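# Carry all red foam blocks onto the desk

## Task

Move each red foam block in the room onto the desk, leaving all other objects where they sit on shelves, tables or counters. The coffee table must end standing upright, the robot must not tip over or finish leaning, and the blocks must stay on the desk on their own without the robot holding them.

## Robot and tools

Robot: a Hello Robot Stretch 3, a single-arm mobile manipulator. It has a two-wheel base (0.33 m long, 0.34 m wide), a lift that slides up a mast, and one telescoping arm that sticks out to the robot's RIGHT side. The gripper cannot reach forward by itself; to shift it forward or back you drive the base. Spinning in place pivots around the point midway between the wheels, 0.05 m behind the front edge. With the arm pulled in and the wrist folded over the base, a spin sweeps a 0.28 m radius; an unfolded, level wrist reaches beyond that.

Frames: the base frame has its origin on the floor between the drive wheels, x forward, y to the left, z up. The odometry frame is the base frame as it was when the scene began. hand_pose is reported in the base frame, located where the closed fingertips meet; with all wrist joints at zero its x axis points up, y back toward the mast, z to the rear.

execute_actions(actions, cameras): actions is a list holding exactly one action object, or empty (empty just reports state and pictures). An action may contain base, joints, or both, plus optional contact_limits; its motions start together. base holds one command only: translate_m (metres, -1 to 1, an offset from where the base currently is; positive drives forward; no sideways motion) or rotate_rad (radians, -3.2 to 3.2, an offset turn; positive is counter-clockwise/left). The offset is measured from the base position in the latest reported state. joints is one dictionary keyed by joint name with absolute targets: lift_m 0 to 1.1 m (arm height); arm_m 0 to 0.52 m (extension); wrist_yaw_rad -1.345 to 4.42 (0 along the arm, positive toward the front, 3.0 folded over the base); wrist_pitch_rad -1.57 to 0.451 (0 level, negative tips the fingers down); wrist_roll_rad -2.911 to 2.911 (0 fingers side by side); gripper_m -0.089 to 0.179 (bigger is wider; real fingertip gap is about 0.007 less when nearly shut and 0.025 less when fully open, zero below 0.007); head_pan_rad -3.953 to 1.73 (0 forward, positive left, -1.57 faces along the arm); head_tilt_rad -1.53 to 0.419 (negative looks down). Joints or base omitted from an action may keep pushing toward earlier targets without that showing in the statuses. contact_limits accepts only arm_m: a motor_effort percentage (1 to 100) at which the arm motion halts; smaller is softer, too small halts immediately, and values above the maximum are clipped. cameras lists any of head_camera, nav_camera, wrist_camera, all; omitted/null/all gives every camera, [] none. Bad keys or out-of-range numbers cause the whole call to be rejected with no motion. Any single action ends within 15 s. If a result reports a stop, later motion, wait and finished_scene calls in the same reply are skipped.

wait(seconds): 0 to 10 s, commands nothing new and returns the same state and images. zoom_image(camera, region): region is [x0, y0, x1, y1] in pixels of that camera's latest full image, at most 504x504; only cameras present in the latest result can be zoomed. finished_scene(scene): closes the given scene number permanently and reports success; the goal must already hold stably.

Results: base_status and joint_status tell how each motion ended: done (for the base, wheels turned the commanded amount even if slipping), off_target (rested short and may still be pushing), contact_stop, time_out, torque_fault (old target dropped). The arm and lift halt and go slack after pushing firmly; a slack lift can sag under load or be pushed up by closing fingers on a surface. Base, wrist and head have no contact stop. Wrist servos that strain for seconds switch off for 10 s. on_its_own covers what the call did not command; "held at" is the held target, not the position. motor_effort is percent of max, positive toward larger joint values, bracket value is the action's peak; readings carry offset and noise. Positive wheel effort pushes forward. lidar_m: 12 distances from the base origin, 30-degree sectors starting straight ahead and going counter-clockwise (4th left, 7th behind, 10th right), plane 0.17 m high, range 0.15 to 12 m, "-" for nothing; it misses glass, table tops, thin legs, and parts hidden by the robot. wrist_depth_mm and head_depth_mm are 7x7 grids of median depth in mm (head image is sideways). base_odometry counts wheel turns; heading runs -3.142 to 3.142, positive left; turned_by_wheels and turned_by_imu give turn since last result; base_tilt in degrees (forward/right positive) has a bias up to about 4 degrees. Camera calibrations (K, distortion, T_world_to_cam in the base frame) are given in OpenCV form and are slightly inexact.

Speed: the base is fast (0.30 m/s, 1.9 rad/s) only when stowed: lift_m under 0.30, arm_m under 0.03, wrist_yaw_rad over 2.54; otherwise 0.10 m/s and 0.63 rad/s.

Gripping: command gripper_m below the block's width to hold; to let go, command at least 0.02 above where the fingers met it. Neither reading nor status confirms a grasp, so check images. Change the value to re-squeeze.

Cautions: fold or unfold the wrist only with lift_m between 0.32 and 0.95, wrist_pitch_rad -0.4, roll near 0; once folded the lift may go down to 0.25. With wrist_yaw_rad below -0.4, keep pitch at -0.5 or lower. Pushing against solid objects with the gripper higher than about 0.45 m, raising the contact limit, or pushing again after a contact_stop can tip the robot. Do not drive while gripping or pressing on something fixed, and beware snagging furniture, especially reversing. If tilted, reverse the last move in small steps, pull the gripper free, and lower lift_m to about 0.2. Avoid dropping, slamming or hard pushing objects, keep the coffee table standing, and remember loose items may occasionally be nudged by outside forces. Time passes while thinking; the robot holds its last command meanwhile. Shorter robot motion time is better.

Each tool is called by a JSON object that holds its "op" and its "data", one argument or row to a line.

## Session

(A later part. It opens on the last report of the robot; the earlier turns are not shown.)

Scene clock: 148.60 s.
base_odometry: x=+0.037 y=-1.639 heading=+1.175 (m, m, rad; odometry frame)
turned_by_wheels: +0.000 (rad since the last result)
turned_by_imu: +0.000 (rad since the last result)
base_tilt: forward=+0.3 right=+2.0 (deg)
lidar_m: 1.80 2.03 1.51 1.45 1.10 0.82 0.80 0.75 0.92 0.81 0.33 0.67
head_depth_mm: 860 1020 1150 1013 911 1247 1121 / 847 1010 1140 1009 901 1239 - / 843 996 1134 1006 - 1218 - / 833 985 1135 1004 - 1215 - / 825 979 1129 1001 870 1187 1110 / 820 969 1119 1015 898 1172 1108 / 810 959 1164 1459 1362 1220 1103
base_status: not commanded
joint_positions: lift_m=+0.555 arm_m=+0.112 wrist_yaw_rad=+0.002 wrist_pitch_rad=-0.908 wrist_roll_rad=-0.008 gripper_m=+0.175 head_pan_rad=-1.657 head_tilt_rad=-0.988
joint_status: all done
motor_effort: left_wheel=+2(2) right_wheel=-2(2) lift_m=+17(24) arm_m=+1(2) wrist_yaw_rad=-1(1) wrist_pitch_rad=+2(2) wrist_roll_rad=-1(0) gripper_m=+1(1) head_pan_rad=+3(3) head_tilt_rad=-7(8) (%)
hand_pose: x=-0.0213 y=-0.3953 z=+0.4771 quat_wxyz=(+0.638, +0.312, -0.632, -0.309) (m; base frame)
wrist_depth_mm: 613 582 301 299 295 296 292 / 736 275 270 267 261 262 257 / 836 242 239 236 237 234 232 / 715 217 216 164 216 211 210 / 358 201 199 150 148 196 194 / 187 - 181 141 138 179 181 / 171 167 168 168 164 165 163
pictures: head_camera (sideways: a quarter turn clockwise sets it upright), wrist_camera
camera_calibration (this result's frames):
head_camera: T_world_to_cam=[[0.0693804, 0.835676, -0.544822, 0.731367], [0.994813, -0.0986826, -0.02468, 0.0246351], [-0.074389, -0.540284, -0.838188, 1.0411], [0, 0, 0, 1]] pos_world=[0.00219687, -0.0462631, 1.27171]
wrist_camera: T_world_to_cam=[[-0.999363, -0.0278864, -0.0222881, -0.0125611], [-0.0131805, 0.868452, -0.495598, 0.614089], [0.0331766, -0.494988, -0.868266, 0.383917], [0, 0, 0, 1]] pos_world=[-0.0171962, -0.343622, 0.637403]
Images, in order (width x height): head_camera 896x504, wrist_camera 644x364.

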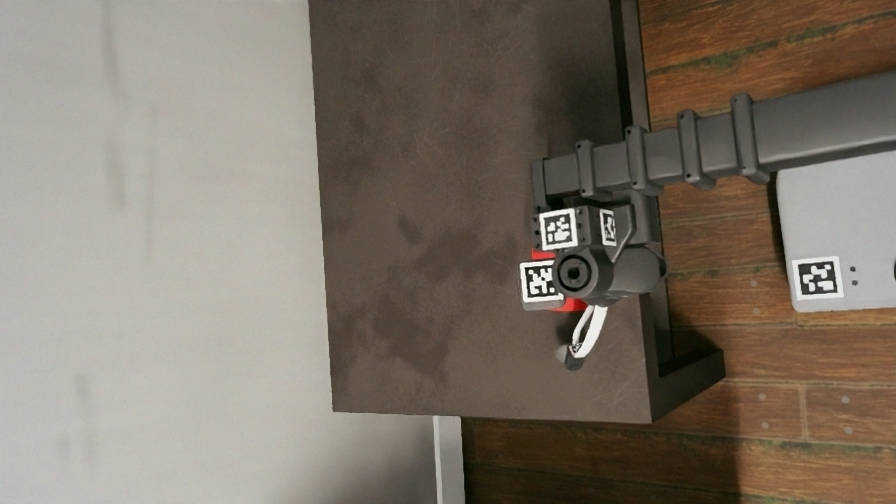

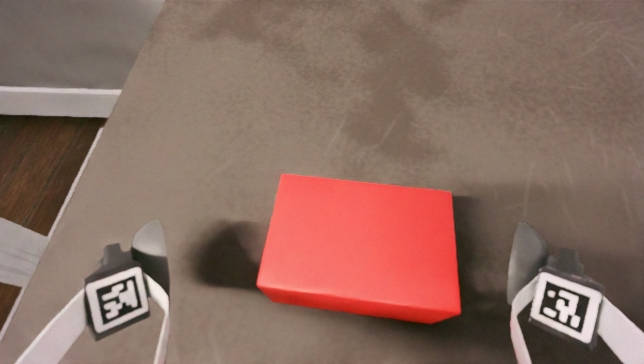

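{"op": "execute_actions", "data": {
  "actions": [
    {"base": {"translate_m": -0.012}, "joints": {"lift_m": 0.543}}
  ],
  "cameras": ["wrist_camera"]
}}

{"op": "execute_actions", "data": {
  "actions": [
    {"joints": {"gripper_m": 0.09}}
  ],
  "cameras": ["wrist_camera"]
}}

Scene clock: 160.47 s.
base_odometry: x=+0.032 y=-1.650 heading=+1.175 (m, m, rad; odometry frame)
turned_by_wheels: +0.000 (rad since the last result)
turned_by_imu: +0.000 (rad since the last result)
base_tilt: forward=+0.3 right=+2.0 (deg)
lidar_m: 1.81 2.05 1.51 1.45 1.08 0.81 0.79 0.73 0.92 0.81 0.33 0.68
head_depth_mm: 855 1017 1147 1022 906 1240 1121 / 845 1007 1153 1013 904 1235 - / 839 999 1143 1007 929 1219 - / 831 989 1136 1007 - 1214 - / 824 974 1123 1000 884 1194 1108 / 817 965 1114 995 878 1168 1106 / 813 958 1158 1469 1358 1218 1100
base_status: done
joint_positions: lift_m=+0.543 arm_m=+0.112 wrist_yaw_rad=+0.002 wrist_pitch_rad=-0.908 wrist_roll_rad=-0.008 gripper_m=+0.175 head_pan_rad=-1.657 head_tilt_rad=-0.988
joint_status: all done
motor_effort: left_wheel=+2(3) right_wheel=-2(8) lift_m=+17(16) arm_m=+1(1) wrist_yaw_rad=-1(2) wrist_pitch_rad=+2(2) wrist_roll_rad=+0(0) gripper_m=+0(1) head_pan_rad=+3(4) head_tilt_rad=-8(9) (%)
hand_pose: x=-0.0213 y=-0.3953 z=+0.4651 quat_wxyz=(+0.638, +0.312, -0.632, -0.309) (m; base frame)
wrist_depth_mm: 617 294 283 280 276 275 272 / 736 252 251 247 246 245 242 / 795 225 226 222 218 219 219 / 208 204 200 150 196 200 197 / 186 189 179 137 138 183 181 / 175 - 164 130 127 167 169 / - 156 158 156 156 156 152
pictures: wrist_camera
camera_calibration (this result's frames):
wrist_camera: T_world_to_cam=[[-0.999363, -0.0278843, -0.0222904, -0.0128266], [-0.0131805, 0.868497, -0.495518, 0.608095], [0.0331763, -0.494909, -0.868311, 0.373542], [0, 0, 0, 1]] pos_world=[-0.0171962, -0.343618, 0.625387]
Images, in order (width x height): wrist_camera 644x364.

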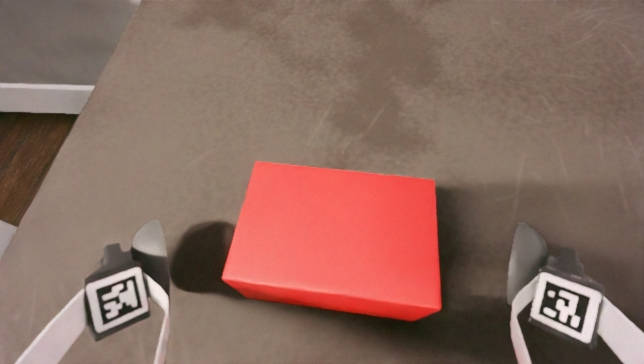

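Scene clock: 161.80 s.
base_odometry: x=+0.032 y=-1.650 heading=+1.175 (m, m, rad; odometry frame)
turned_by_wheels: +0.000 (rad since the last result)
turned_by_imu: +0.000 (rad since the last result)
base_tilt: forward=+0.3 right=+2.1 (deg)
lidar_m: 1.81 2.04 1.51 1.45 1.08 0.81 0.79 0.74 0.92 0.81 0.33 0.68
head_depth_mm: 859 1016 1150 1019 910 1239 1125 / 853 1011 1144 1012 900 1238 - / 838 998 1137 1012 929 1217 - / 831 986 1133 1000 - 1219 - / 825 973 1123 998 871 1183 1110 / 817 961 1119 998 880 1170 1116 / 811 955 1164 1449 1364 1222 1109
base_status: not commanded
joint_positions: lift_m=+0.543 arm_m=+0.112 wrist_yaw_rad=+0.002 wrist_pitch_rad=-0.893 wrist_roll_rad=-0.008 gripper_m=+0.090 head_pan_rad=-1.657 head_tilt_rad=-0.988
joint_status: all done
motor_effort: left_wheel=+2(2) right_wheel=-2(2) lift_m=+16(17) arm_m=+1(2) wrist_yaw_rad=-1(1) wrist_pitch_rad=-2(3) wrist_roll_rad=+0(0) gripper_m=-6(96) head_pan_rad=+3(4) head_tilt_rad=-9(7) (%)
hand_pose: x=-0.0213 y=-0.3986 z=+0.4673 quat_wxyz=(+0.641, +0.307, -0.635, -0.304) (m; base frame)
wrist_depth_mm: 594 313 296 290 286 283 281 / 723 259 259 256 252 252 247 / 766 232 230 228 226 226 223 / 467 207 206 154 203 202 200 / 191 188 145 139 138 183 183 / 174 175 132 130 128 171 168 / 161 159 160 158 155 155 156
pictures: wrist_camera
camera_calibration (this result's frames):
wrist_camera: T_world_to_cam=[[-0.999362, -0.0282303, -0.0218855, -0.0131916], [-0.013166, 0.860672, -0.508989, 0.615274], [0.0332052, -0.508376, -0.860495, 0.364754], [0, 0, 0, 1]] pos_world=[-0.0171942, -0.344489, 0.626748]
Images, in order (width x height): wrist_camera 644x364.

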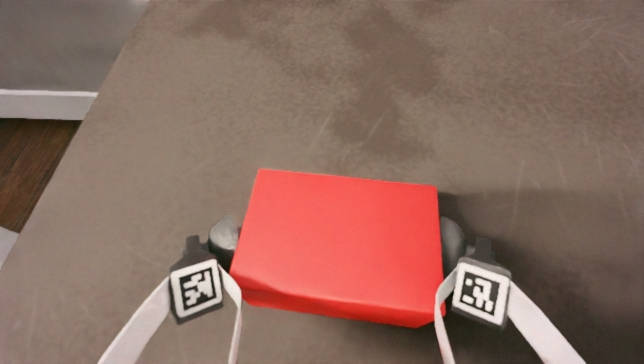

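{"op": "execute_actions", "data": {
  "actions": [
    {"joints": {"gripper_m": 0.072}}
  ],
  "cameras": []
}}

{"op": "execute_actions", "data": {
  "actions": [
    {"joints": {"lift_m": 0.93}}
  ],
  "cameras": ["wrist_camera", "nav_camera"]
}}

Scene clock: 168.27 s.
base_odometry: x=+0.032 y=-1.650 heading=+1.175 (m, m, rad; odometry frame)
turned_by_wheels: +0.000 (rad since the last result)
turned_by_imu: +0.000 (rad since the last result)
base_tilt: forward=+0.3 right=+2.0 (deg)
lidar_m: 1.81 2.05 1.51 1.45 1.08 0.81 0.79 0.74 0.92 0.81 0.33 0.68
head_depth_mm: 854 1015 1148 1015 913 1238 1126 / 845 1008 1145 1008 901 1245 - / 839 998 1137 1009 927 1217 - / 832 983 1132 1007 - 1212 - / 825 973 1117 999 869 1192 1114 / 818 964 1113 996 881 1172 1108 / 809 954 1162 1457 1366 1211 1105
base_status: not commanded
joint_positions: lift_m=+0.543 arm_m=+0.112 wrist_yaw_rad=+0.002 wrist_pitch_rad=-0.892 wrist_roll_rad=-0.008 gripper_m=+0.073 head_pan_rad=-1.657 head_tilt_rad=-0.988
joint_status: all done
motor_effort: left_wheel=+3(2) right_wheel=-2(2) lift_m=+17(16) arm_m=+1(1) wrist_yaw_rad=-2(1) wrist_pitch_rad=-2(2) wrist_roll_rad=-1(0) gripper_m=-12(80) head_pan_rad=+3(4) head_tilt_rad=-8(7) (%)
hand_pose: x=-0.0213 y=-0.3987 z=+0.4674 quat_wxyz=(+0.641, +0.307, -0.635, -0.304) (m; base frame)
wrist_depth_mm: 618 315 295 291 288 287 283 / 726 262 258 256 252 251 248 / 812 231 230 229 227 223 221 / 461 208 205 153 202 202 201 / 190 188 142 140 138 185 183 / 175 174 133 130 127 173 169 / 161 160 160 158 155 155 156
pictures: none
No camera images: the call's "cameras" was empty. Leave "cameras" out to get every camera's image.

Scene clock: 172.63 s.
base_odometry: x=+0.032 y=-1.650 heading=+1.175 (m, m, rad; odometry frame)
turned_by_wheels: +0.000 (rad since the last result)
turned_by_imu: +0.000 (rad since the last result)
base_tilt: forward=+0.4 right=+2.1 (deg)
lidar_m: 1.81 2.05 1.51 1.45 1.09 0.81 0.79 0.74 0.92 0.81 0.33 0.68
head_depth_mm: 838 - - 975 893 1245 1122 / 828 - - 1016 895 1216 1149 / 803 - - 994 888 1211 - / 832 - - 975 889 1213 - / 826 945 1124 968 890 1193 1111 / 817 966 1119 998 877 1167 1108 / 811 955 1157 1465 1357 1222 1106
base_status: not commanded
joint_positions: lift_m=+0.930 arm_m=+0.112 wrist_yaw_rad=+0.002 wrist_pitch_rad=-0.910 wrist_roll_rad=-0.008 gripper_m=+0.073 head_pan_rad=-1.657 head_tilt_rad=-0.988
joint_status: all done
motor_effort: left_wheel=+2(2) right_wheel=-2(2) lift_m=+26(27) arm_m=+1(2) wrist_yaw_rad=-1(1) wrist_pitch_rad=+3(3) wrist_roll_rad=-1(1) gripper_m=-12(12) head_pan_rad=+4(4) head_tilt_rad=-8(7) (%)
hand_pose: x=-0.0213 y=-0.3949 z=+0.8513 quat_wxyz=(+0.638, +0.313, -0.632, -0.309) (m; base frame)
wrist_depth_mm: 488 601 592 589 567 546 571 / 670 727 711 680 679 665 650 / 922 896 826 695 695 704 684 / - - - 153 627 630 634 / - - 145 139 138 578 573 / 664 866 133 130 127 540 524 / 902 902 517 504 486 480 482
pictures: nav_camera (sideways: a quarter turn counterclockwise sets it upright), wrist_camera
camera_calibration (this result's frames):
nav_camera: T_world_to_cam=[[-0.0414323, -0.819329, 0.571824, -0.70133], [-0.998276, 0.0577565, 0.0104241, 0.0461714], [-0.0415673, -0.570407, -0.82031, 1.02662], [0, 0, 0, 1]] pos_world=[0.0597077, 0.00830146, 1.2427]
wrist_camera: T_world_to_cam=[[-0.999363, -0.0278402, -0.0223413, -0.00414752], [-0.0131823, 0.869471, -0.493809, 0.798008], [0.0331728, -0.4932, -0.869283, 0.710554], [0, 0, 0, 1]] pos_world=[-0.0171964, -0.343514, 1.01164]
Images, in order (width x height): nav_camera 672x504, wrist_camera 644x364.

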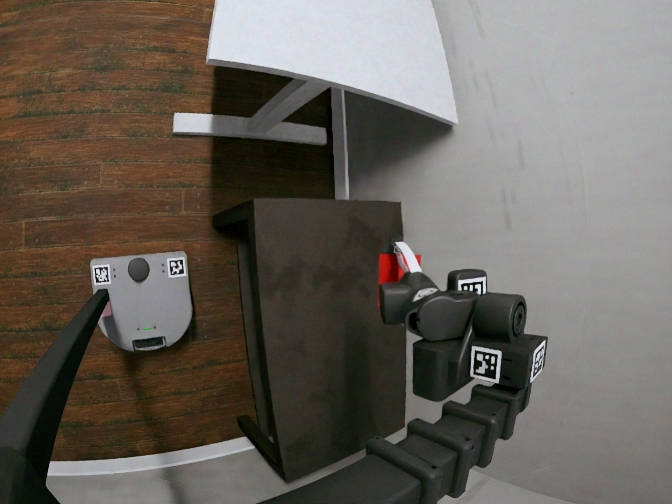

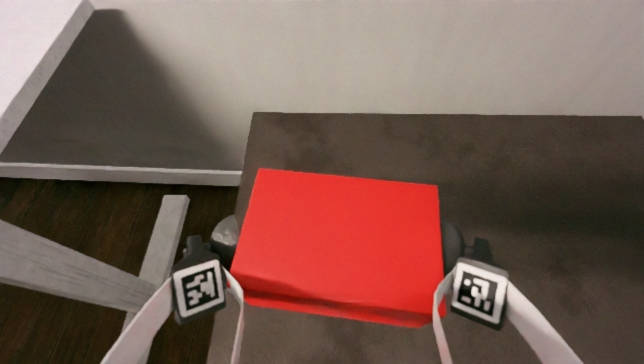

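{"op": "execute_actions", "data": {
  "actions": [
    {"base": {"rotate_rad": 0.6}, "joints": {"head_pan_rad": -1.3, "head_tilt_rad": -0.8}}
  ],
  "cameras": []
}}

{"op": "execute_actions", "data": {
  "actions": [
    {"base": {"translate_m": 0.35}, "joints": {"arm_m": 0.44}}
  ]
}}

Scene clock: 209.20 s.
base_odometry: x=+0.032 y=-1.650 heading=+1.775 (m, m, rad; odometry frame)
turned_by_wheels: +0.600 (rad since the last result)
turned_by_imu: +0.596 (rad since the last result)
base_tilt: forward=+0.4 right=+2.0 (deg)
lidar_m: 2.05 1.49 1.45 1.01 0.80 0.79 0.74 0.91 0.37 0.33 0.70 2.94
head_depth_mm: 896 985 1044 - 1438 860 749 / 981 1087 1030 - - 854 788 / 1076 1193 989 872 1469 1321 1099 / 1203 1274 991 820 1244 1318 1147 / 1357 1299 988 794 1459 1294 1155 / 1569 1291 980 793 711 1310 1150 / 1730 1287 977 790 695 1303 1148
base_status: done
joint_positions: lift_m=+0.930 arm_m=+0.112 wrist_yaw_rad=+0.002 wrist_pitch_rad=-0.910 wrist_roll_rad=-0.008 gripper_m=+0.073 head_pan_rad=-1.307 head_tilt_rad=-0.804
joint_status: all done
motor_effort: left_wheel=-2(8) right_wheel=+2(7) lift_m=+26(27) arm_m=+1(1) wrist_yaw_rad=-2(1) wrist_pitch_rad=+3(3) wrist_roll_rad=+0(0) gripper_m=-13(12) head_pan_rad=+4(34) head_tilt_rad=+0(22) (%)
hand_pose: x=-0.0213 y=-0.3949 z=+0.8513 quat_wxyz=(+0.638, +0.313, -0.632, -0.309) (m; base frame)
wrist_depth_mm: 479 468 472 473 648 562 466 / 421 417 409 863 731 619 530 / 375 373 385 - 870 683 576 / 338 337 595 154 641 624 615 / 309 318 145 138 138 574 571 / 288 943 133 130 127 539 529 / 905 901 898 886 476 489 486
pictures: none
No camera images: the call's "cameras" was empty. Leave "cameras" out to get every camera's image.

Scene clock: 213.67 s.
base_odometry: x=-0.039 y=-1.307 heading=+1.775 (m, m, rad; odometry frame)
turned_by_wheels: +0.000 (rad since the last result)
turned_by_imu: +0.001 (rad since the last result)
base_tilt: forward=+0.4 right=+2.0 (deg)
lidar_m: 1.69 1.27 1.25 1.36 1.08 1.07 1.08 0.52 0.69 0.69 1.61 2.66
head_depth_mm: 1096 - 971 804 673 1298 1161 / 1219 1300 901 800 670 1252 1162 / 1347 1311 995 799 684 1314 1153 / 1488 1298 991 797 1438 1308 1158 / 1652 1291 985 819 1518 1303 1149 / 1852 1293 981 1715 1526 1307 1147 / 2234 1286 1012 1816 1523 1299 1146
base_status: done
joint_positions: lift_m=+0.930 arm_m=+0.440 wrist_yaw_rad=+0.001 wrist_pitch_rad=-0.910 wrist_roll_rad=-0.008 gripper_m=+0.073 head_pan_rad=-1.307 head_tilt_rad=-0.804
joint_status: all done
motor_effort: left_wheel=-2(5) right_wheel=+2(8) lift_m=+27(26) arm_m=+1(2) wrist_yaw_rad=-1(2) wrist_pitch_rad=+3(3) wrist_roll_rad=+0(1) gripper_m=-13(13) head_pan_rad=+5(3) head_tilt_rad=+2(2) (%)
hand_pose: x=-0.0214 y=-0.7228 z=+0.8513 quat_wxyz=(+0.638, +0.313, -0.632, -0.310) (m; base frame)
wrist_depth_mm: 472 466 462 460 454 459 431 / 409 410 412 402 400 409 396 / 378 377 368 365 364 361 353 / 338 334 334 152 327 328 324 / 305 303 145 139 138 298 297 / 285 282 133 129 127 278 276 / 261 263 260 258 255 253 256
pictures: head_camera (sideways: a quarter turn clockwise sets it upright), nav_camera (sideways: a quarter turn counterclockwise sets it upright), wrist_camera
camera_calibration (this result's frames):
head_camera: T_world_to_cam=[[-0.191601, 0.698897, -0.689081, 0.920916], [0.969484, 0.244172, -0.0219177, 0.021199], [0.152936, -0.672252, -0.724353, 0.891705], [0, 0, 0, 1]] pos_world=[0.0195225, -0.0493507, 1.28096]
nav_camera: T_world_to_cam=[[0.211045, -0.669492, 0.712208, -0.885789], [-0.958209, -0.285654, 0.0154191, 0.0394209], [0.193122, -0.685698, -0.701799, 0.871078], [0, 0, 0, 1]] pos_world=[0.0564897, 0.0155292, 1.24158]
wrist_camera: T_world_to_cam=[[-0.999384, -0.0270479, -0.0223416, -0.0128155], [-0.0124953, 0.869518, -0.493743, 1.08315], [0.0327811, -0.493159, -0.869321, 0.548849], [0, 0, 0, 1]] pos_world=[-0.0172651, -0.671495, 1.01164]
Images, in order (width x height): head_camera 896x504, nav_camera 672x504, wrist_camera 644x364.

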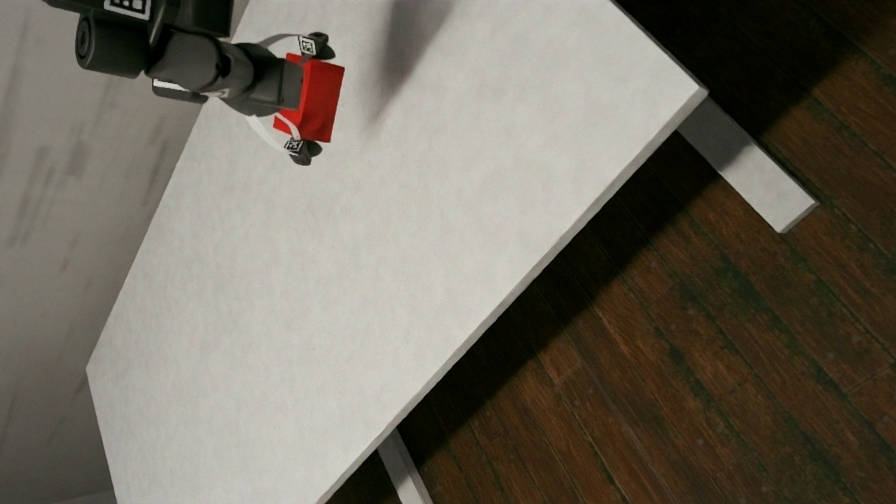

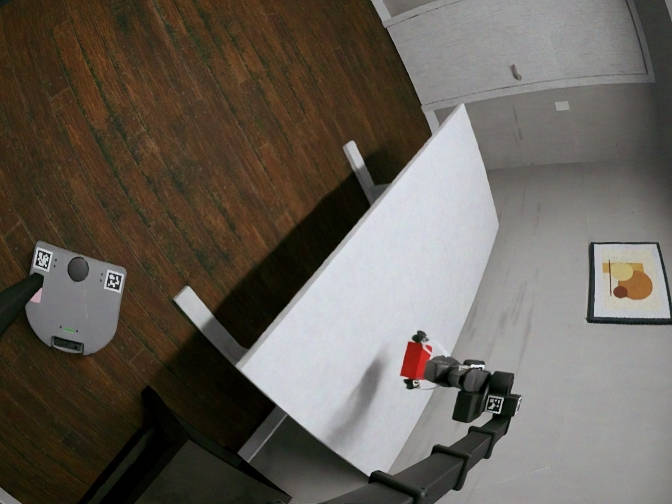

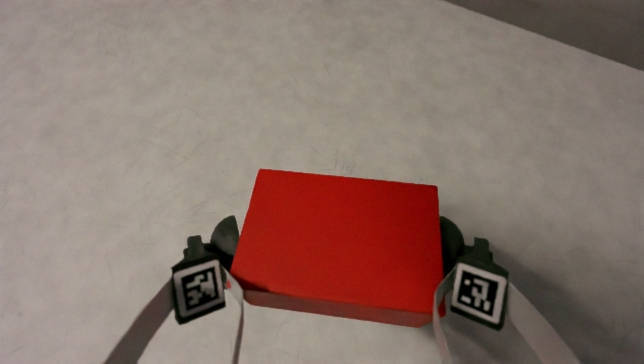

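{"op": "execute_actions", "data": {
  "actions": [
    {"joints": {"lift_m": 0.832}}
  ],
  "cameras": ["wrist_camera"]
}}

Scene clock: 222.93 s.
base_odometry: x=-0.039 y=-1.307 heading=+1.775 (m, m, rad; odometry frame)
turned_by_wheels: +0.000 (rad since the last result)
turned_by_imu: +0.000 (rad since the last result)
base_tilt: forward=+0.3 right=+2.1 (deg)
lidar_m: 1.69 1.28 1.24 1.36 1.08 1.07 1.08 0.52 0.69 0.69 1.60 2.66
head_depth_mm: 1109 1198 935 805 674 1300 1162 / 1214 1291 1029 806 671 1246 1157 / 1344 1315 993 803 683 1315 1157 / 1493 1303 985 797 1433 1314 1153 / 1655 1302 985 817 1524 1314 1149 / 1856 1287 980 1726 1515 1317 1147 / 2226 1282 1013 1821 1527 1307 1146
base_status: not commanded
joint_positions: lift_m=+0.832 arm_m=+0.440 wrist_yaw_rad=+0.001 wrist_pitch_rad=-0.911 wrist_roll_rad=-0.008 gripper_m=+0.073 head_pan_rad=-1.307 head_tilt_rad=-0.804
joint_status: all done
motor_effort: left_wheel=-2(2) right_wheel=+2(2) lift_m=+17(26) arm_m=+2(1) wrist_yaw_rad=+0(1) wrist_pitch_rad=+3(3) wrist_roll_rad=+0(0) gripper_m=-12(12) head_pan_rad=+4(4) head_tilt_rad=+2(2) (%)
hand_pose: x=-0.0214 y=-0.7228 z=+0.7538 quat_wxyz=(+0.638, +0.313, -0.632, -0.310) (m; base frame)
wrist_depth_mm: 317 315 313 308 306 299 299 / 276 279 276 273 270 265 268 / 249 248 244 244 241 239 239 / 224 223 224 152 219 217 218 / 206 204 145 139 139 198 198 / 190 189 133 129 127 186 183 / 176 174 173 172 170 169 170
pictures: wrist_camera
camera_calibration (this result's frames):
wrist_camera: T_world_to_cam=[[-0.999384, -0.0270433, -0.0223467, -0.0149848], [-0.0124952, 0.869614, -0.493574, 1.03494], [0.0327808, -0.492991, -0.869417, 0.464337], [0, 0, 0, 1]] pos_world=[-0.0172652, -0.671489, 0.914185]
Images, in order (width x height): wrist_camera 644x364.

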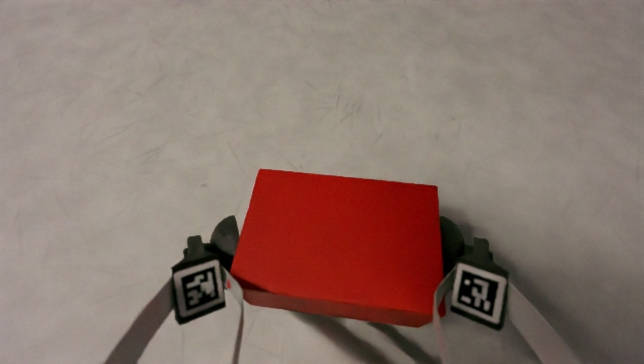

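{"op": "execute_actions", "data": {
  "actions": [
    {"joints": {"lift_m": 0.819}}
  ],
  "cameras": []
}}

{"op": "execute_actions", "data": {
  "actions": [
    {"joints": {"gripper_m": 0.175}}
  ],
  "cameras": ["wrist_camera"]
}}

Scene clock: 229.10 s.
base_odometry: x=-0.039 y=-1.307 heading=+1.775 (m, m, rad; odometry frame)
turned_by_wheels: +0.000 (rad since the last result)
turned_by_imu: +0.000 (rad since the last result)
base_tilt: forward=+0.4 right=+2.1 (deg)
lidar_m: 1.69 1.28 1.24 1.36 1.08 1.07 1.08 0.52 0.69 0.69 1.61 2.66
head_depth_mm: 1112 1201 934 804 673 1295 1162 / 1215 1289 998 800 670 1252 1159 / 1335 1309 1002 799 684 1314 1154 / 1497 1309 990 798 1436 1309 1154 / 1656 1301 986 815 1534 1311 1151 / 1843 1286 980 1739 1512 1313 1149 / 2223 1282 1012 1804 1522 1297 1150
base_status: not commanded
joint_positions: lift_m=+0.819 arm_m=+0.440 wrist_yaw_rad=+0.001 wrist_pitch_rad=-0.911 wrist_roll_rad=-0.008 gripper_m=+0.073 head_pan_rad=-1.307 head_tilt_rad=-0.804
joint_status: all done
motor_effort: left_wheel=-2(3) right_wheel=+2(2) lift_m=+17(17) arm_m=+2(1) wrist_yaw_rad=-1(0) wrist_pitch_rad=+3(3) wrist_roll_rad=+0(0) gripper_m=-12(12) head_pan_rad=+4(5) head_tilt_rad=+3(3) (%)
hand_pose: x=-0.0214 y=-0.7228 z=+0.7408 quat_wxyz=(+0.638, +0.313, -0.632, -0.310) (m; base frame)
wrist_depth_mm: 300 294 293 287 287 278 277 / 258 256 255 254 252 249 247 / 232 231 231 227 226 223 222 / 210 208 207 153 204 204 202 / 191 190 145 138 138 186 185 / 177 176 132 130 127 174 171 / 164 163 161 160 158 157 159
pictures: none
No camera images: the call's "cameras" was empty. Leave "cameras" out to get every camera's image.

Scene clock: 230.60 s.
base_odometry: x=-0.039 y=-1.307 heading=+1.775 (m, m, rad; odometry frame)
turned_by_wheels: +0.000 (rad since the last result)
turned_by_imu: +0.000 (rad since the last result)
base_tilt: forward=+0.3 right=+2.2 (deg)
lidar_m: 1.69 1.28 1.24 1.36 1.08 1.07 1.08 0.52 0.69 0.69 1.61 2.66
head_depth_mm: 1111 1202 936 807 674 1300 1165 / 1217 1290 1035 801 670 1245 1156 / 1344 1315 993 798 684 1318 1160 / 1500 1309 988 795 1433 1318 1151 / 1656 1295 988 816 1520 1313 1146 / 1854 1286 980 1720 1520 1298 1147 / 2225 1281 1008 1819 1524 1306 1149
base_status: not commanded
joint_positions: lift_m=+0.819 arm_m=+0.440 wrist_yaw_rad=+0.001 wrist_pitch_rad=-0.911 wrist_roll_rad=-0.008 gripper_m=+0.175 head_pan_rad=-1.307 head_tilt_rad=-0.804
joint_status: all done
motor_effort: left_wheel=-2(2) right_wheel=+2(2) lift_m=+17(17) arm_m=+1(2) wrist_yaw_rad=+0(1) wrist_pitch_rad=+3(3) wrist_roll_rad=+0(0) gripper_m=+2(95) head_pan_rad=+3(4) head_tilt_rad=+2(2) (%)
hand_pose: x=-0.0214 y=-0.7228 z=+0.7408 quat_wxyz=(+0.638, +0.313, -0.632, -0.310) (m; base frame)
wrist_depth_mm: 294 289 291 286 283 281 280 / 259 258 256 255 253 250 247 / 234 234 229 228 227 224 221 / 210 209 206 155 205 203 202 / 193 195 188 142 144 188 186 / 178 - 169 132 131 172 174 / - 161 162 160 159 160 156
pictures: wrist_camera
camera_calibration (this result's frames):
wrist_camera: T_world_to_cam=[[-0.999385, -0.0270406, -0.0223479, -0.0152726], [-0.0124938, 0.869638, -0.493532, 1.0285], [0.0327799, -0.492949, -0.869441, 0.45308], [0, 0, 0, 1]] pos_world=[-0.0172653, -0.671487, 0.90118]
Images, in order (width x height): wrist_camera 644x364.

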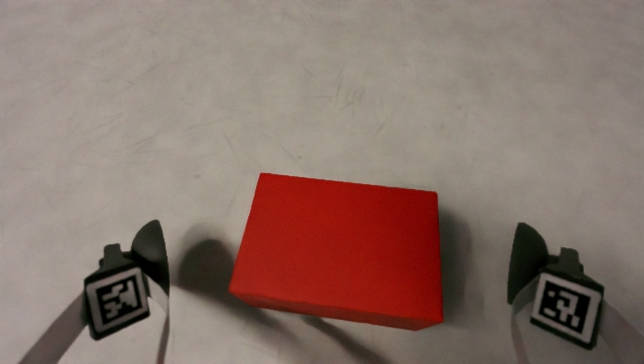

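Released. Lift, retract, and look around for more blocks.

{"op": "execute_actions", "data": {
  "actions": [
    {"joints": {"lift_m": 0.92, "head_pan_rad": 0.3, "head_tilt_rad": -0.3}}
  ],
  "cameras": ["head_camera", "nav_camera"]
}}

{"op": "execute_actions", "data": {
  "actions": [
    {"joints": {"arm_m": 0.0, "wrist_pitch_rad": -0.4, "gripper_m": 0.04, "head_pan_rad": 1.3, "head_tilt_rad": -0.3}}
  ],
  "cameras": ["head_camera", "nav_camera"]
}}

Scene clock: 250.90 s.
base_odometry: x=-0.039 y=-1.307 heading=+1.775 (m, m, rad; odometry frame)
turned_by_wheels: +0.000 (rad since the last result)
turned_by_imu: +0.000 (rad since the last result)
base_tilt: forward=+0.3 right=+2.0 (deg)
lidar_m: 1.70 1.28 1.25 1.36 1.08 1.07 1.08 0.52 0.69 0.69 1.61 2.67
head_depth_mm: 2736 2859 3055 3164 2776 1993 1554 / 1889 1982 1959 2204 2309 1992 1538 / 2043 2153 1764 2093 2055 1980 1540 / 1918 2030 1750 1738 1930 1902 1551 / 1307 1382 1434 1524 1616 1721 1544 / 1348 1394 1547 1614 1690 1816 1545 / 1524 1593 1663 1756 1631 1814 1486
base_status: not commanded
joint_positions: lift_m=+0.920 arm_m=+0.440 wrist_yaw_rad=+0.001 wrist_pitch_rad=-0.911 wrist_roll_rad=-0.008 gripper_m=+0.175 head_pan_rad=+0.293 head_tilt_rad=-0.310
joint_status: all done
motor_effort: left_wheel=-2(2) right_wheel=+2(2) lift_m=+26(28) arm_m=+2(2) wrist_yaw_rad=-1(0) wrist_pitch_rad=+3(3) wrist_roll_rad=+0(0) gripper_m=+0(2) head_pan_rad=+5(42) head_tilt_rad=+5(42) (%)
hand_pose: x=-0.0214 y=-0.7228 z=+0.8412 quat_wxyz=(+0.638, +0.313, -0.632, -0.310) (m; base frame)
wrist_depth_mm: 459 456 449 448 442 450 419 / 404 396 396 396 385 389 387 / 364 356 354 354 346 345 346 / 326 325 320 323 315 318 312 / 299 299 297 289 289 291 286 / 277 - 271 225 265 265 267 / 255 249 252 244 244 246 243
pictures: head_camera (sideways: a quarter turn clockwise sets it upright), nav_camera (sideways: a quarter turn counterclockwise sets it upright)
camera_calibration (this result's frames):
head_camera: T_world_to_cam=[[-0.297847, -0.0926026, -0.950112, 1.26193], [-0.264127, 0.964423, -0.0111972, 0.0147779], [0.917346, 0.247615, -0.311709, 0.350165], [0, 0, 0, 1]] pos_world=[0.0585443, 0.0159001, 1.30829]
nav_camera: T_world_to_cam=[[0.260067, 0.108829, 0.959438, -1.2085], [0.303304, -0.952544, 0.0258327, 0.0181548], [0.916718, 0.284283, -0.280734, 0.318806], [0, 0, 0, 1]] pos_world=[0.0165301, 0.0581819, 1.24851]
Images, in order (width x height): head_camera 896x504, nav_camera 672x504.

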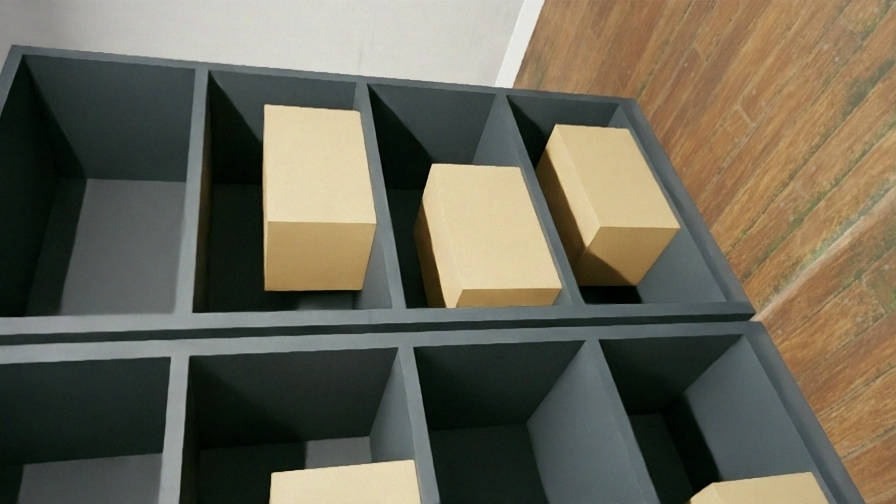

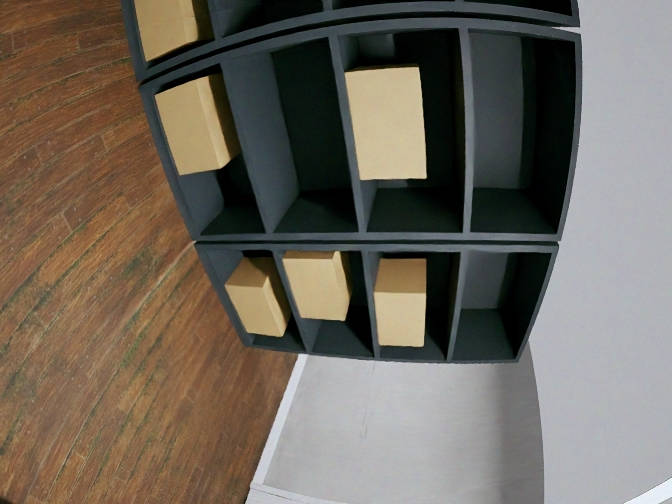

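Scene clock: 255.33 s.
base_odometry: x=-0.039 y=-1.307 heading=+1.775 (m, m, rad; odometry frame)
turned_by_wheels: +0.000 (rad since the last result)
turned_by_imu: +0.000 (rad since the last result)
base_tilt: forward=+0.3 right=+2.1 (deg)
lidar_m: 1.70 1.28 1.24 1.36 1.08 1.07 1.08 0.52 0.69 0.69 1.60 2.67
head_depth_mm: 1399 1466 1569 1516 1631 1390 1437 / 1080 1124 1194 1255 1389 1444 1474 / 1517 1580 1634 1767 1623 1514 1514 / 1557 1636 1287 1457 1462 1577 1539 / 1603 1681 1332 1462 1500 1630 1544 / 1666 1738 1391 1524 1563 1860 1548 / 1539 1542 1639 1635 1721 1781 1546
base_status: not commanded
joint_positions: lift_m=+0.920 arm_m=+0.000 wrist_yaw_rad=+0.001 wrist_pitch_rad=-0.421 wrist_roll_rad=-0.008 gripper_m=+0.040 head_pan_rad=+1.293 head_tilt_rad=-0.310
joint_status: all done
motor_effort: left_wheel=-3(2) right_wheel=+2(2) lift_m=+26(26) arm_m=-3(2) wrist_yaw_rad=-1(1) wrist_pitch_rad=+6(6) wrist_roll_rad=-1(0) gripper_m=+0(92) head_pan_rad=+4(45) head_tilt_rad=+6(5) (%)
hand_pose: x=-0.0212 y=-0.3692 z=+0.9316 quat_wxyz=(+0.695, +0.149, -0.688, -0.147) (m; base frame)
wrist_depth_mm: - - - - 852 701 618 / - - - - 906 755 652 / 835 817 833 811 800 752 699 / 690 618 601 547 603 639 725 / - 502 481 486 500 518 767 / - - 409 394 - 929 787 / - - 352 342 338 - 666
pictures: head_camera (sideways: a quarter turn clockwise sets it upright), nav_camera (sideways: a quarter turn counterclockwise sets it upright)
camera_calibration (this result's frames):
head_camera: T_world_to_cam=[[-0.0828756, -0.300419, -0.9502, 1.26074], [-0.954297, 0.298651, -0.0111899, 0.0189786], [0.28714, 0.905845, -0.31144, 0.353659], [0, 0, 0, 1]] pos_world=[0.0210461, 0.0527222, 1.30831]
nav_camera: T_world_to_cam=[[0.0488126, 0.277387, 0.959517, -1.20732], [0.96546, -0.259268, 0.0258371, 0.0141099], [0.255939, 0.925114, -0.280462, 0.322483], [0, 0, 0, 1]] pos_world=[-0.0372263, 0.040219, 1.24852]
Images, in order (width x height): head_camera 896x504, nav_camera 672x504.

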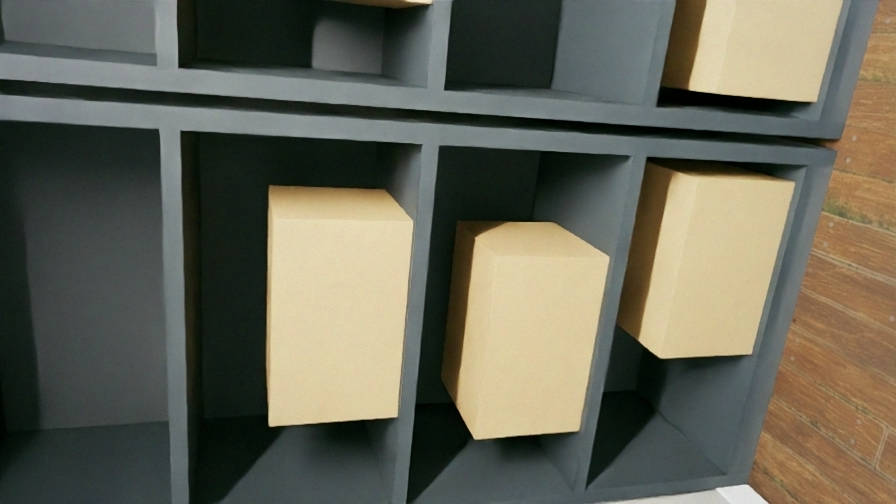

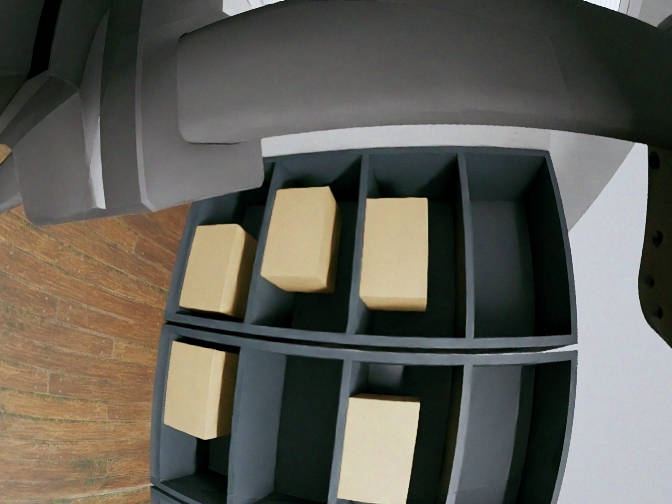

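{"op": "execute_actions", "data": {
  "actions": [
    {"base": {"rotate_rad": -0.26}, "joints": {"wrist_yaw_rad": 3.0, "head_pan_rad": 0.0, "head_tilt_rad": -0.4}}
  ],
  "cameras": []
}}

{"op": "execute_actions", "data": {
  "actions": [
    {"joints": {"lift_m": 0.27}}
  ],
  "cameras": ["head_camera", "nav_camera"]
}}

Scene clock: 279.90 s.
base_odometry: x=-0.039 y=-1.307 heading=+1.515 (m, m, rad; odometry frame)
turned_by_wheels: -0.260 (rad since the last result)
turned_by_imu: -0.258 (rad since the last result)
base_tilt: forward=+0.4 right=+2.1 (deg)
lidar_m: 2.09 1.45 1.25 1.25 1.17 1.07 1.08 1.20 0.52 0.69 1.38 1.60
head_depth_mm: 2243 2382 2570 2714 2387 1798 1443 / 2336 2458 2670 2836 2403 1786 1433 / 2433 2587 2765 3010 2411 1801 1429 / 2505 2678 2902 3087 2400 1805 1443 / 2614 2774 3015 3134 2411 1799 1439 / 2673 2876 3087 3295 2400 1789 1443 / 2692 1933 2039 2149 2095 1793 1430
base_status: done
joint_positions: lift_m=+0.920 arm_m=+0.000 wrist_yaw_rad=+2.997 wrist_pitch_rad=-0.421 wrist_roll_rad=-0.008 gripper_m=+0.040 head_pan_rad=+0.007 head_tilt_rad=-0.395
joint_status: all done
motor_effort: left_wheel=+2(7) right_wheel=-3(6) lift_m=+26(26) arm_m=-2(3) wrist_yaw_rad=+3(1) wrist_pitch_rad=+6(6) wrist_roll_rad=+0(1) gripper_m=+1(1) head_pan_rad=-4(48) head_tilt_rad=-2(16) (%)
hand_pose: x=+0.0110 y=+0.0764 z=+0.9317 quat_wxyz=(+0.197, +0.697, +0.099, +0.682) (m; base frame)
wrist_depth_mm: 931 - - - - - - / 934 - - - - - - / 949 - - - - - - / - - - - - - - / - - - - - - - / - - - - - - - / - - - - - - -
pictures: none
No camera images: the call's "cameras" was empty. Leave "cameras" out to get every camera's image.

Scene clock: 286.63 s.
base_odometry: x=-0.039 y=-1.307 heading=+1.515 (m, m, rad; odometry frame)
turned_by_wheels: +0.000 (rad since the last result)
turned_by_imu: +0.001 (rad since the last result)
base_tilt: forward=+0.4 right=+2.0 (deg)
lidar_m: 2.09 1.46 1.24 1.25 1.17 1.07 1.08 1.20 0.52 0.69 1.38 1.61
head_depth_mm: 2245 2374 2556 2729 2404 1812 1431 / 2326 2482 2680 2885 2406 1799 1430 / 2419 2597 2722 2939 2364 1780 1439 / 2512 2680 2890 3055 2401 1806 1437 / 2607 2795 3019 3186 2366 1791 1444 / 2701 2906 3138 3307 2377 1778 1435 / 2742 1924 2056 2165 2096 1792 1432
base_status: not commanded
joint_positions: lift_m=+0.270 arm_m=+0.000 wrist_yaw_rad=+2.997 wrist_pitch_rad=-0.421 wrist_roll_rad=-0.008 gripper_m=+0.040 head_pan_rad=+0.007 head_tilt_rad=-0.395
joint_status: all done
motor_effort: left_wheel=+2(2) right_wheel=-3(3) lift_m=+17(26) arm_m=-2(2) wrist_yaw_rad=+0(2) wrist_pitch_rad=+6(6) wrist_roll_rad=+0(0) gripper_m=+0(1) head_pan_rad=-4(4) head_tilt_rad=-3(4) (%)
hand_pose: x=+0.0110 y=+0.0765 z=+0.2824 quat_wxyz=(+0.197, +0.697, +0.098, +0.682) (m; base frame)
wrist_depth_mm: 898 - - - - - - / 923 - - - - - - / 914 - - - - 954 971 / 766 758 725 724 730 718 712 / 587 581 - 566 608 577 581 / 497 499 - 499 - 490 473 / 430 - - - 409 413 412
pictures: head_camera (sideways: a quarter turn clockwise sets it upright), nav_camera (sideways: a quarter turn counterclockwise sets it upright)
camera_calibration (this result's frames):
head_camera: T_world_to_cam=[[-0.391426, -0.00550075, -0.920193, 1.22345], [0.0172601, 0.999762, -0.0133184, 0.0158217], [0.920048, -0.0210958, -0.391238, 0.453646], [0, 0, 0, 1]] pos_world=[0.0612406, 0.000481992, 1.30351]
nav_camera: T_world_to_cam=[[0.360654, 0.0317209, 0.93216, -1.1735], [0.0247717, -0.999395, 0.0244246, 0.0216898], [0.932371, 0.0142824, -0.361222, 0.423461], [0, 0, 0, 1]] pos_world=[0.0278664, 0.052853, 1.24632]
Images, in order (width x height): head_camera 896x504, nav_camera 672x504.

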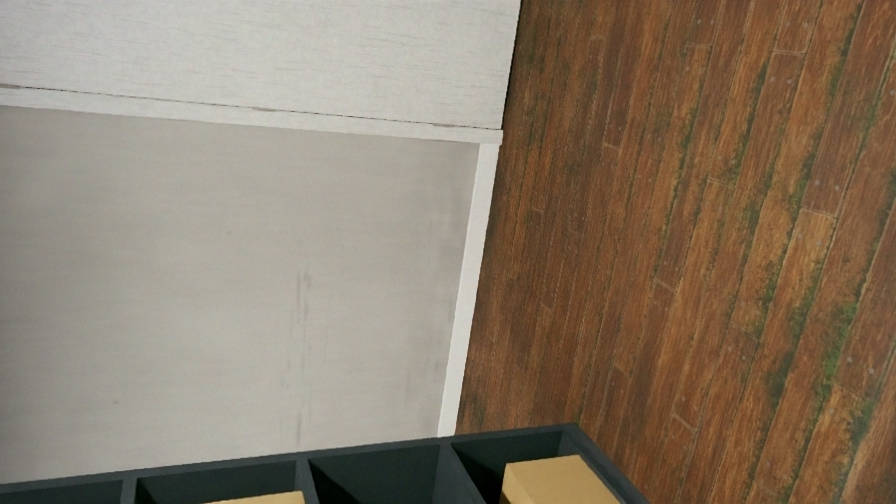

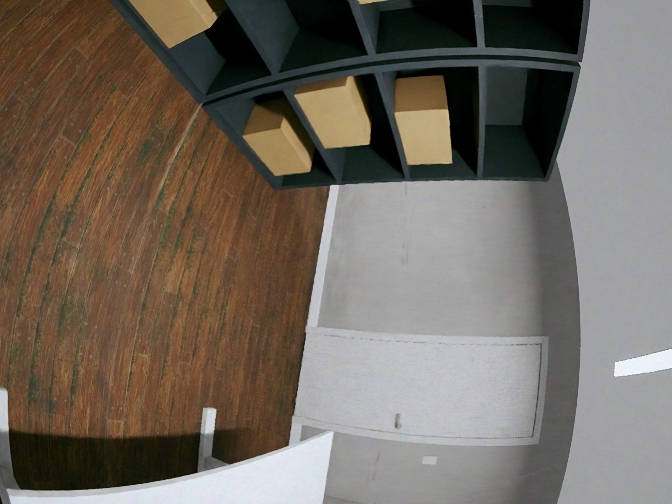

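Path clear. Drive.

{"op": "execute_actions", "data": {
  "actions": [
    {"base": {"translate_m": 1.0}}
  ],
  "cameras": []
}}

{"op": "execute_actions", "data": {
  "actions": [
    {"base": {"translate_m": 1.0}, "joints": {"head_pan_rad": 1.2, "head_tilt_rad": -0.3}}
  ],
  "cameras": ["head_camera", "nav_camera"]
}}

Scene clock: 301.60 s.
base_odometry: x=+0.017 y=-0.309 heading=+1.515 (m, m, rad; odometry frame)
turned_by_wheels: +0.000 (rad since the last result)
turned_by_imu: +0.006 (rad since the last result)
base_tilt: forward=+0.4 right=+2.0 (deg)
lidar_m: 1.77 0.97 0.87 0.88 1.12 1.99 2.01 1.19 1.47 1.13 1.85 1.72
head_depth_mm: 1455 1545 1637 1762 1874 1785 1433 / 1510 1595 1695 1828 1978 1801 1433 / 1556 1657 1774 1910 2084 1775 1442 / 1618 1713 1848 1989 2150 1795 1442 / 1663 1780 1924 2089 2226 1786 1426 / 1717 1854 2011 2185 2302 1775 1427 / 1785 1944 2090 2299 2378 1787 1433
base_status: done
joint_positions: lift_m=+0.270 arm_m=+0.000 wrist_yaw_rad=+2.998 wrist_pitch_rad=-0.421 wrist_roll_rad=-0.008 gripper_m=+0.040 head_pan_rad=+0.007 head_tilt_rad=-0.396
joint_status: not commanded
motor_effort: left_wheel=+1(11) right_wheel=-2(6) lift_m=+17(17) arm_m=-2(2) wrist_yaw_rad=+2(3) wrist_pitch_rad=+5(6) wrist_roll_rad=+0(0) gripper_m=+0(0) head_pan_rad=-4(5) head_tilt_rad=-2(4) (%)
hand_pose: x=+0.0108 y=+0.0766 z=+0.2824 quat_wxyz=(+0.197, +0.697, +0.099, +0.682) (m; base frame)
wrist_depth_mm: - - - - - 822 707 / - - - - - 794 738 / - - - 933 909 860 794 / 744 730 745 719 753 715 728 / 599 583 - 570 603 582 576 / 486 504 - 501 - 479 475 / 434 - - - 412 407 406
pictures: none
No camera images: the call's "cameras" was empty. Leave "cameras" out to get every camera's image.

Scene clock: 306.63 s.
base_odometry: x=+0.072 y=+0.690 heading=+1.515 (m, m, rad; odometry frame)
turned_by_wheels: +0.000 (rad since the last result)
turned_by_imu: +0.006 (rad since the last result)
base_tilt: forward=+0.4 right=+2.1 (deg)
lidar_m: 0.84 1.05 1.56 0.51 0.65 1.54 2.32 2.01 1.39 1.35 0.87 0.83
head_depth_mm: 1787 1865 1956 1760 1827 1865 1554 / 1775 1878 1975 1693 1805 1837 1545 / 1778 1858 1949 1830 1834 1845 1539 / 1769 1846 1964 2106 2223 1872 1551 / 1803 2675 2824 3021 2485 1913 1506 / 740 735 725 724 718 714 711 / 458 456 454 472 497 529 578
base_status: done
joint_positions: lift_m=+0.270 arm_m=+0.000 wrist_yaw_rad=+2.998 wrist_pitch_rad=-0.421 wrist_roll_rad=-0.008 gripper_m=+0.040 head_pan_rad=+1.193 head_tilt_rad=-0.310
joint_status: all done
motor_effort: left_wheel=+0(11) right_wheel=-1(6) lift_m=+17(17) arm_m=-3(2) wrist_yaw_rad=+1(1) wrist_pitch_rad=+6(6) wrist_roll_rad=-1(0) gripper_m=+0(0) head_pan_rad=+4(48) head_tilt_rad=+6(20) (%)
hand_pose: x=+0.0108 y=+0.0766 z=+0.2824 quat_wxyz=(+0.197, +0.697, +0.099, +0.682) (m; base frame)
wrist_depth_mm: 846 - 600 655 - - - / 850 687 608 700 - - - / 844 753 647 748 - 958 967 / 754 744 690 660 730 732 734 / 582 591 - 574 612 576 578 / 488 499 - 493 - 481 474 / 433 - - - 411 411 407
pictures: head_camera (sideways: a quarter turn clockwise sets it upright), nav_camera (sideways: a quarter turn counterclockwise sets it upright)
camera_calibration (this result's frames):
head_camera: T_world_to_cam=[[-0.112419, -0.290561, -0.95023, 1.26096], [-0.919715, 0.392427, -0.0111875, 0.0187645], [0.376146, 0.872683, -0.311349, 0.352997], [0, 0, 0, 1]] pos_world=[0.0262344, 0.0509662, 1.30831]
nav_camera: T_world_to_cam=[[0.0762262, 0.271043, 0.959544, -1.20752], [0.934753, -0.354356, 0.0258386, 0.0142953], [0.347024, 0.894968, -0.28037, 0.321807], [0, 0, 0, 1]] pos_world=[-0.032993, 0.044348, 1.24852]
Images, in order (width x height): head_camera 896x504, nav_camera 672x504.

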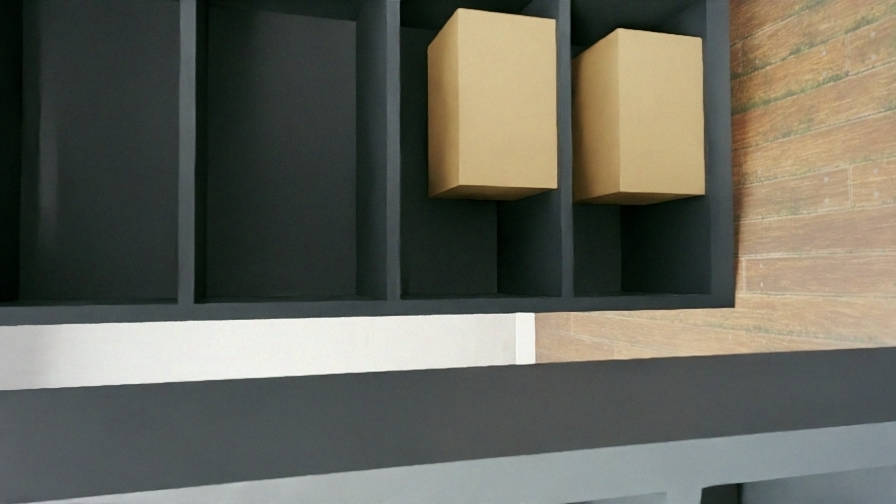

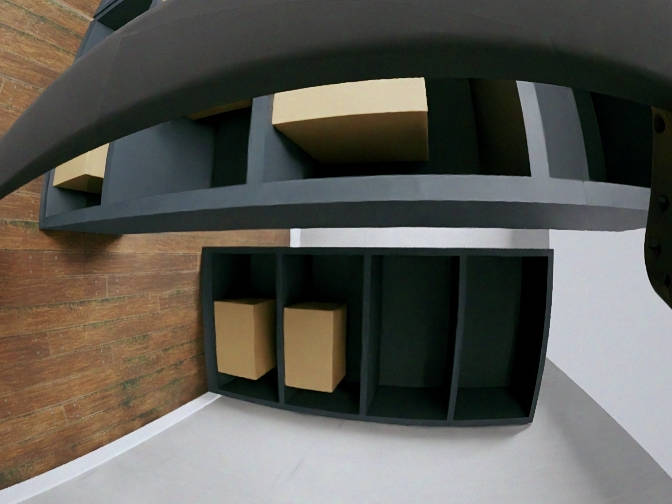

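{"op": "execute_actions", "data": {
  "actions": [
    {"base": {"translate_m": 0.31}, "joints": {"head_pan_rad": 0.0, "head_tilt_rad": -0.4}}
  ],
  "cameras": []
}}

{"op": "execute_actions", "data": {
  "actions": [
    {"base": {"rotate_rad": 1.26}}
  ],
  "cameras": ["head_camera", "nav_camera"]
}}

Scene clock: 327.10 s.
base_odometry: x=+0.090 y=+0.999 heading=+1.515 (m, m, rad; odometry frame)
turned_by_wheels: +0.000 (rad since the last result)
turned_by_imu: +0.002 (rad since the last result)
base_tilt: forward=+0.4 right=+2.1 (deg)
lidar_m: 0.55 0.69 1.43 0.68 0.63 1.04 2.62 1.60 1.60 0.87 0.59 0.55
head_depth_mm: 421 447 475 508 548 590 642 / 435 463 493 527 569 620 676 / 450 479 512 550 596 651 712 / 466 496 533 575 622 683 754 / 482 517 557 602 656 721 800 / 500 538 580 631 689 761 851 / 520 561 606 664 729 808 907
base_status: done
joint_positions: lift_m=+0.270 arm_m=+0.000 wrist_yaw_rad=+2.998 wrist_pitch_rad=-0.421 wrist_roll_rad=-0.008 gripper_m=+0.040 head_pan_rad=+0.007 head_tilt_rad=-0.396
joint_status: all done
motor_effort: left_wheel=+0(10) right_wheel=-1(6) lift_m=+17(17) arm_m=-2(2) wrist_yaw_rad=+1(1) wrist_pitch_rad=+6(6) wrist_roll_rad=+0(1) gripper_m=+0(1) head_pan_rad=-4(47) head_tilt_rad=-3(16) (%)
hand_pose: x=+0.0108 y=+0.0766 z=+0.2824 quat_wxyz=(+0.197, +0.697, +0.099, +0.682) (m; base frame)
wrist_depth_mm: 551 - 745 - - - 925 / 571 599 800 - - - 908 / 659 648 857 - - 944 849 / 699 660 731 733 720 745 733 / 607 579 - 593 617 564 572 / 488 506 - 509 - 480 472 / 427 - - - 417 414 409
pictures: none
No camera images: the call's "cameras" was empty. Leave "cameras" out to get every camera's image.

Scene clock: 329.17 s.
base_odometry: x=+0.090 y=+0.999 heading=+2.775 (m, m, rad; odometry frame)
turned_by_wheels: +1.260 (rad since the last result)
turned_by_imu: +1.246 (rad since the last result)
base_tilt: forward=+0.4 right=+2.1 (deg)
lidar_m: 1.46 0.56 0.59 2.25 2.60 1.59 1.66 0.68 0.56 0.55 0.58 0.84
head_depth_mm: 1582 1679 1622 1609 1653 1729 1436 / 1602 1746 1805 1565 1700 1756 1438 / 1619 1747 1840 1566 1718 1756 1422 / 1623 1735 1833 1700 1821 1783 1443 / 1619 1734 1830 1948 2038 1791 1437 / 1279 1424 1582 2966 2177 1794 1435 / 2471 2653 2834 2972 2367 1766 1357
base_status: done
joint_positions: lift_m=+0.270 arm_m=+0.000 wrist_yaw_rad=+2.998 wrist_pitch_rad=-0.421 wrist_roll_rad=-0.008 gripper_m=+0.040 head_pan_rad=+0.007 head_tilt_rad=-0.396
joint_status: not commanded
motor_effort: left_wheel=-2(10) right_wheel=+2(12) lift_m=+17(17) arm_m=-3(2) wrist_yaw_rad=+1(0) wrist_pitch_rad=+6(6) wrist_roll_rad=+0(1) gripper_m=-1(0) head_pan_rad=-4(4) head_tilt_rad=-2(4) (%)
hand_pose: x=+0.0108 y=+0.0766 z=+0.2824 quat_wxyz=(+0.197, +0.697, +0.099, +0.682) (m; base frame)
wrist_depth_mm: - - - - - 685 432 / - - - - - 638 463 / - - - - 931 670 507 / 717 740 747 737 732 617 552 / 579 604 - 579 617 571 561 / 492 511 - 494 - 477 486 / 430 - - - 409 412 413
pictures: head_camera (sideways: a quarter turn clockwise sets it upright), nav_camera (sideways: a quarter turn counterclockwise sets it upright)
camera_calibration (this result's frames):
head_camera: T_world_to_cam=[[-0.392175, -0.00542693, -0.919875, 1.22304], [0.0174511, 0.999759, -0.0133383, 0.0158464], [0.919725, -0.0212838, -0.391986, 0.454622], [0, 0, 0, 1]] pos_world=[0.061242, 0.000470869, 1.30346]
nav_camera: T_world_to_cam=[[0.361419, 0.0316533, 0.931866, -1.17312], [0.0245898, -0.9994, 0.0244103, 0.0217096], [0.932079, 0.0140921, -0.36198, 0.42445], [0, 0, 0, 1]] pos_world=[0.0278319, 0.0528482, 1.2463]
Images, in order (width x height): head_camera 896x504, nav_camera 672x504.

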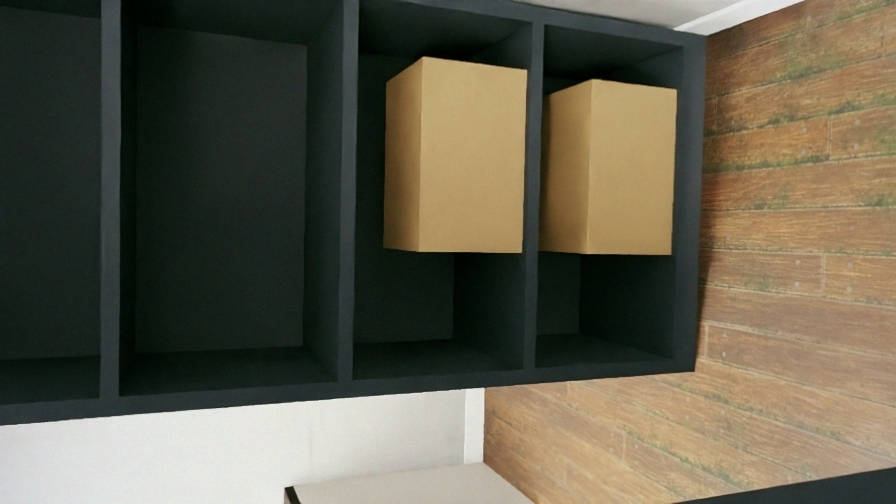

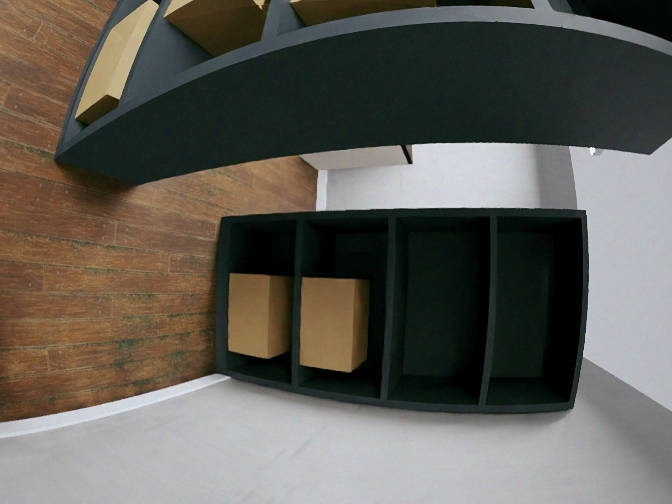

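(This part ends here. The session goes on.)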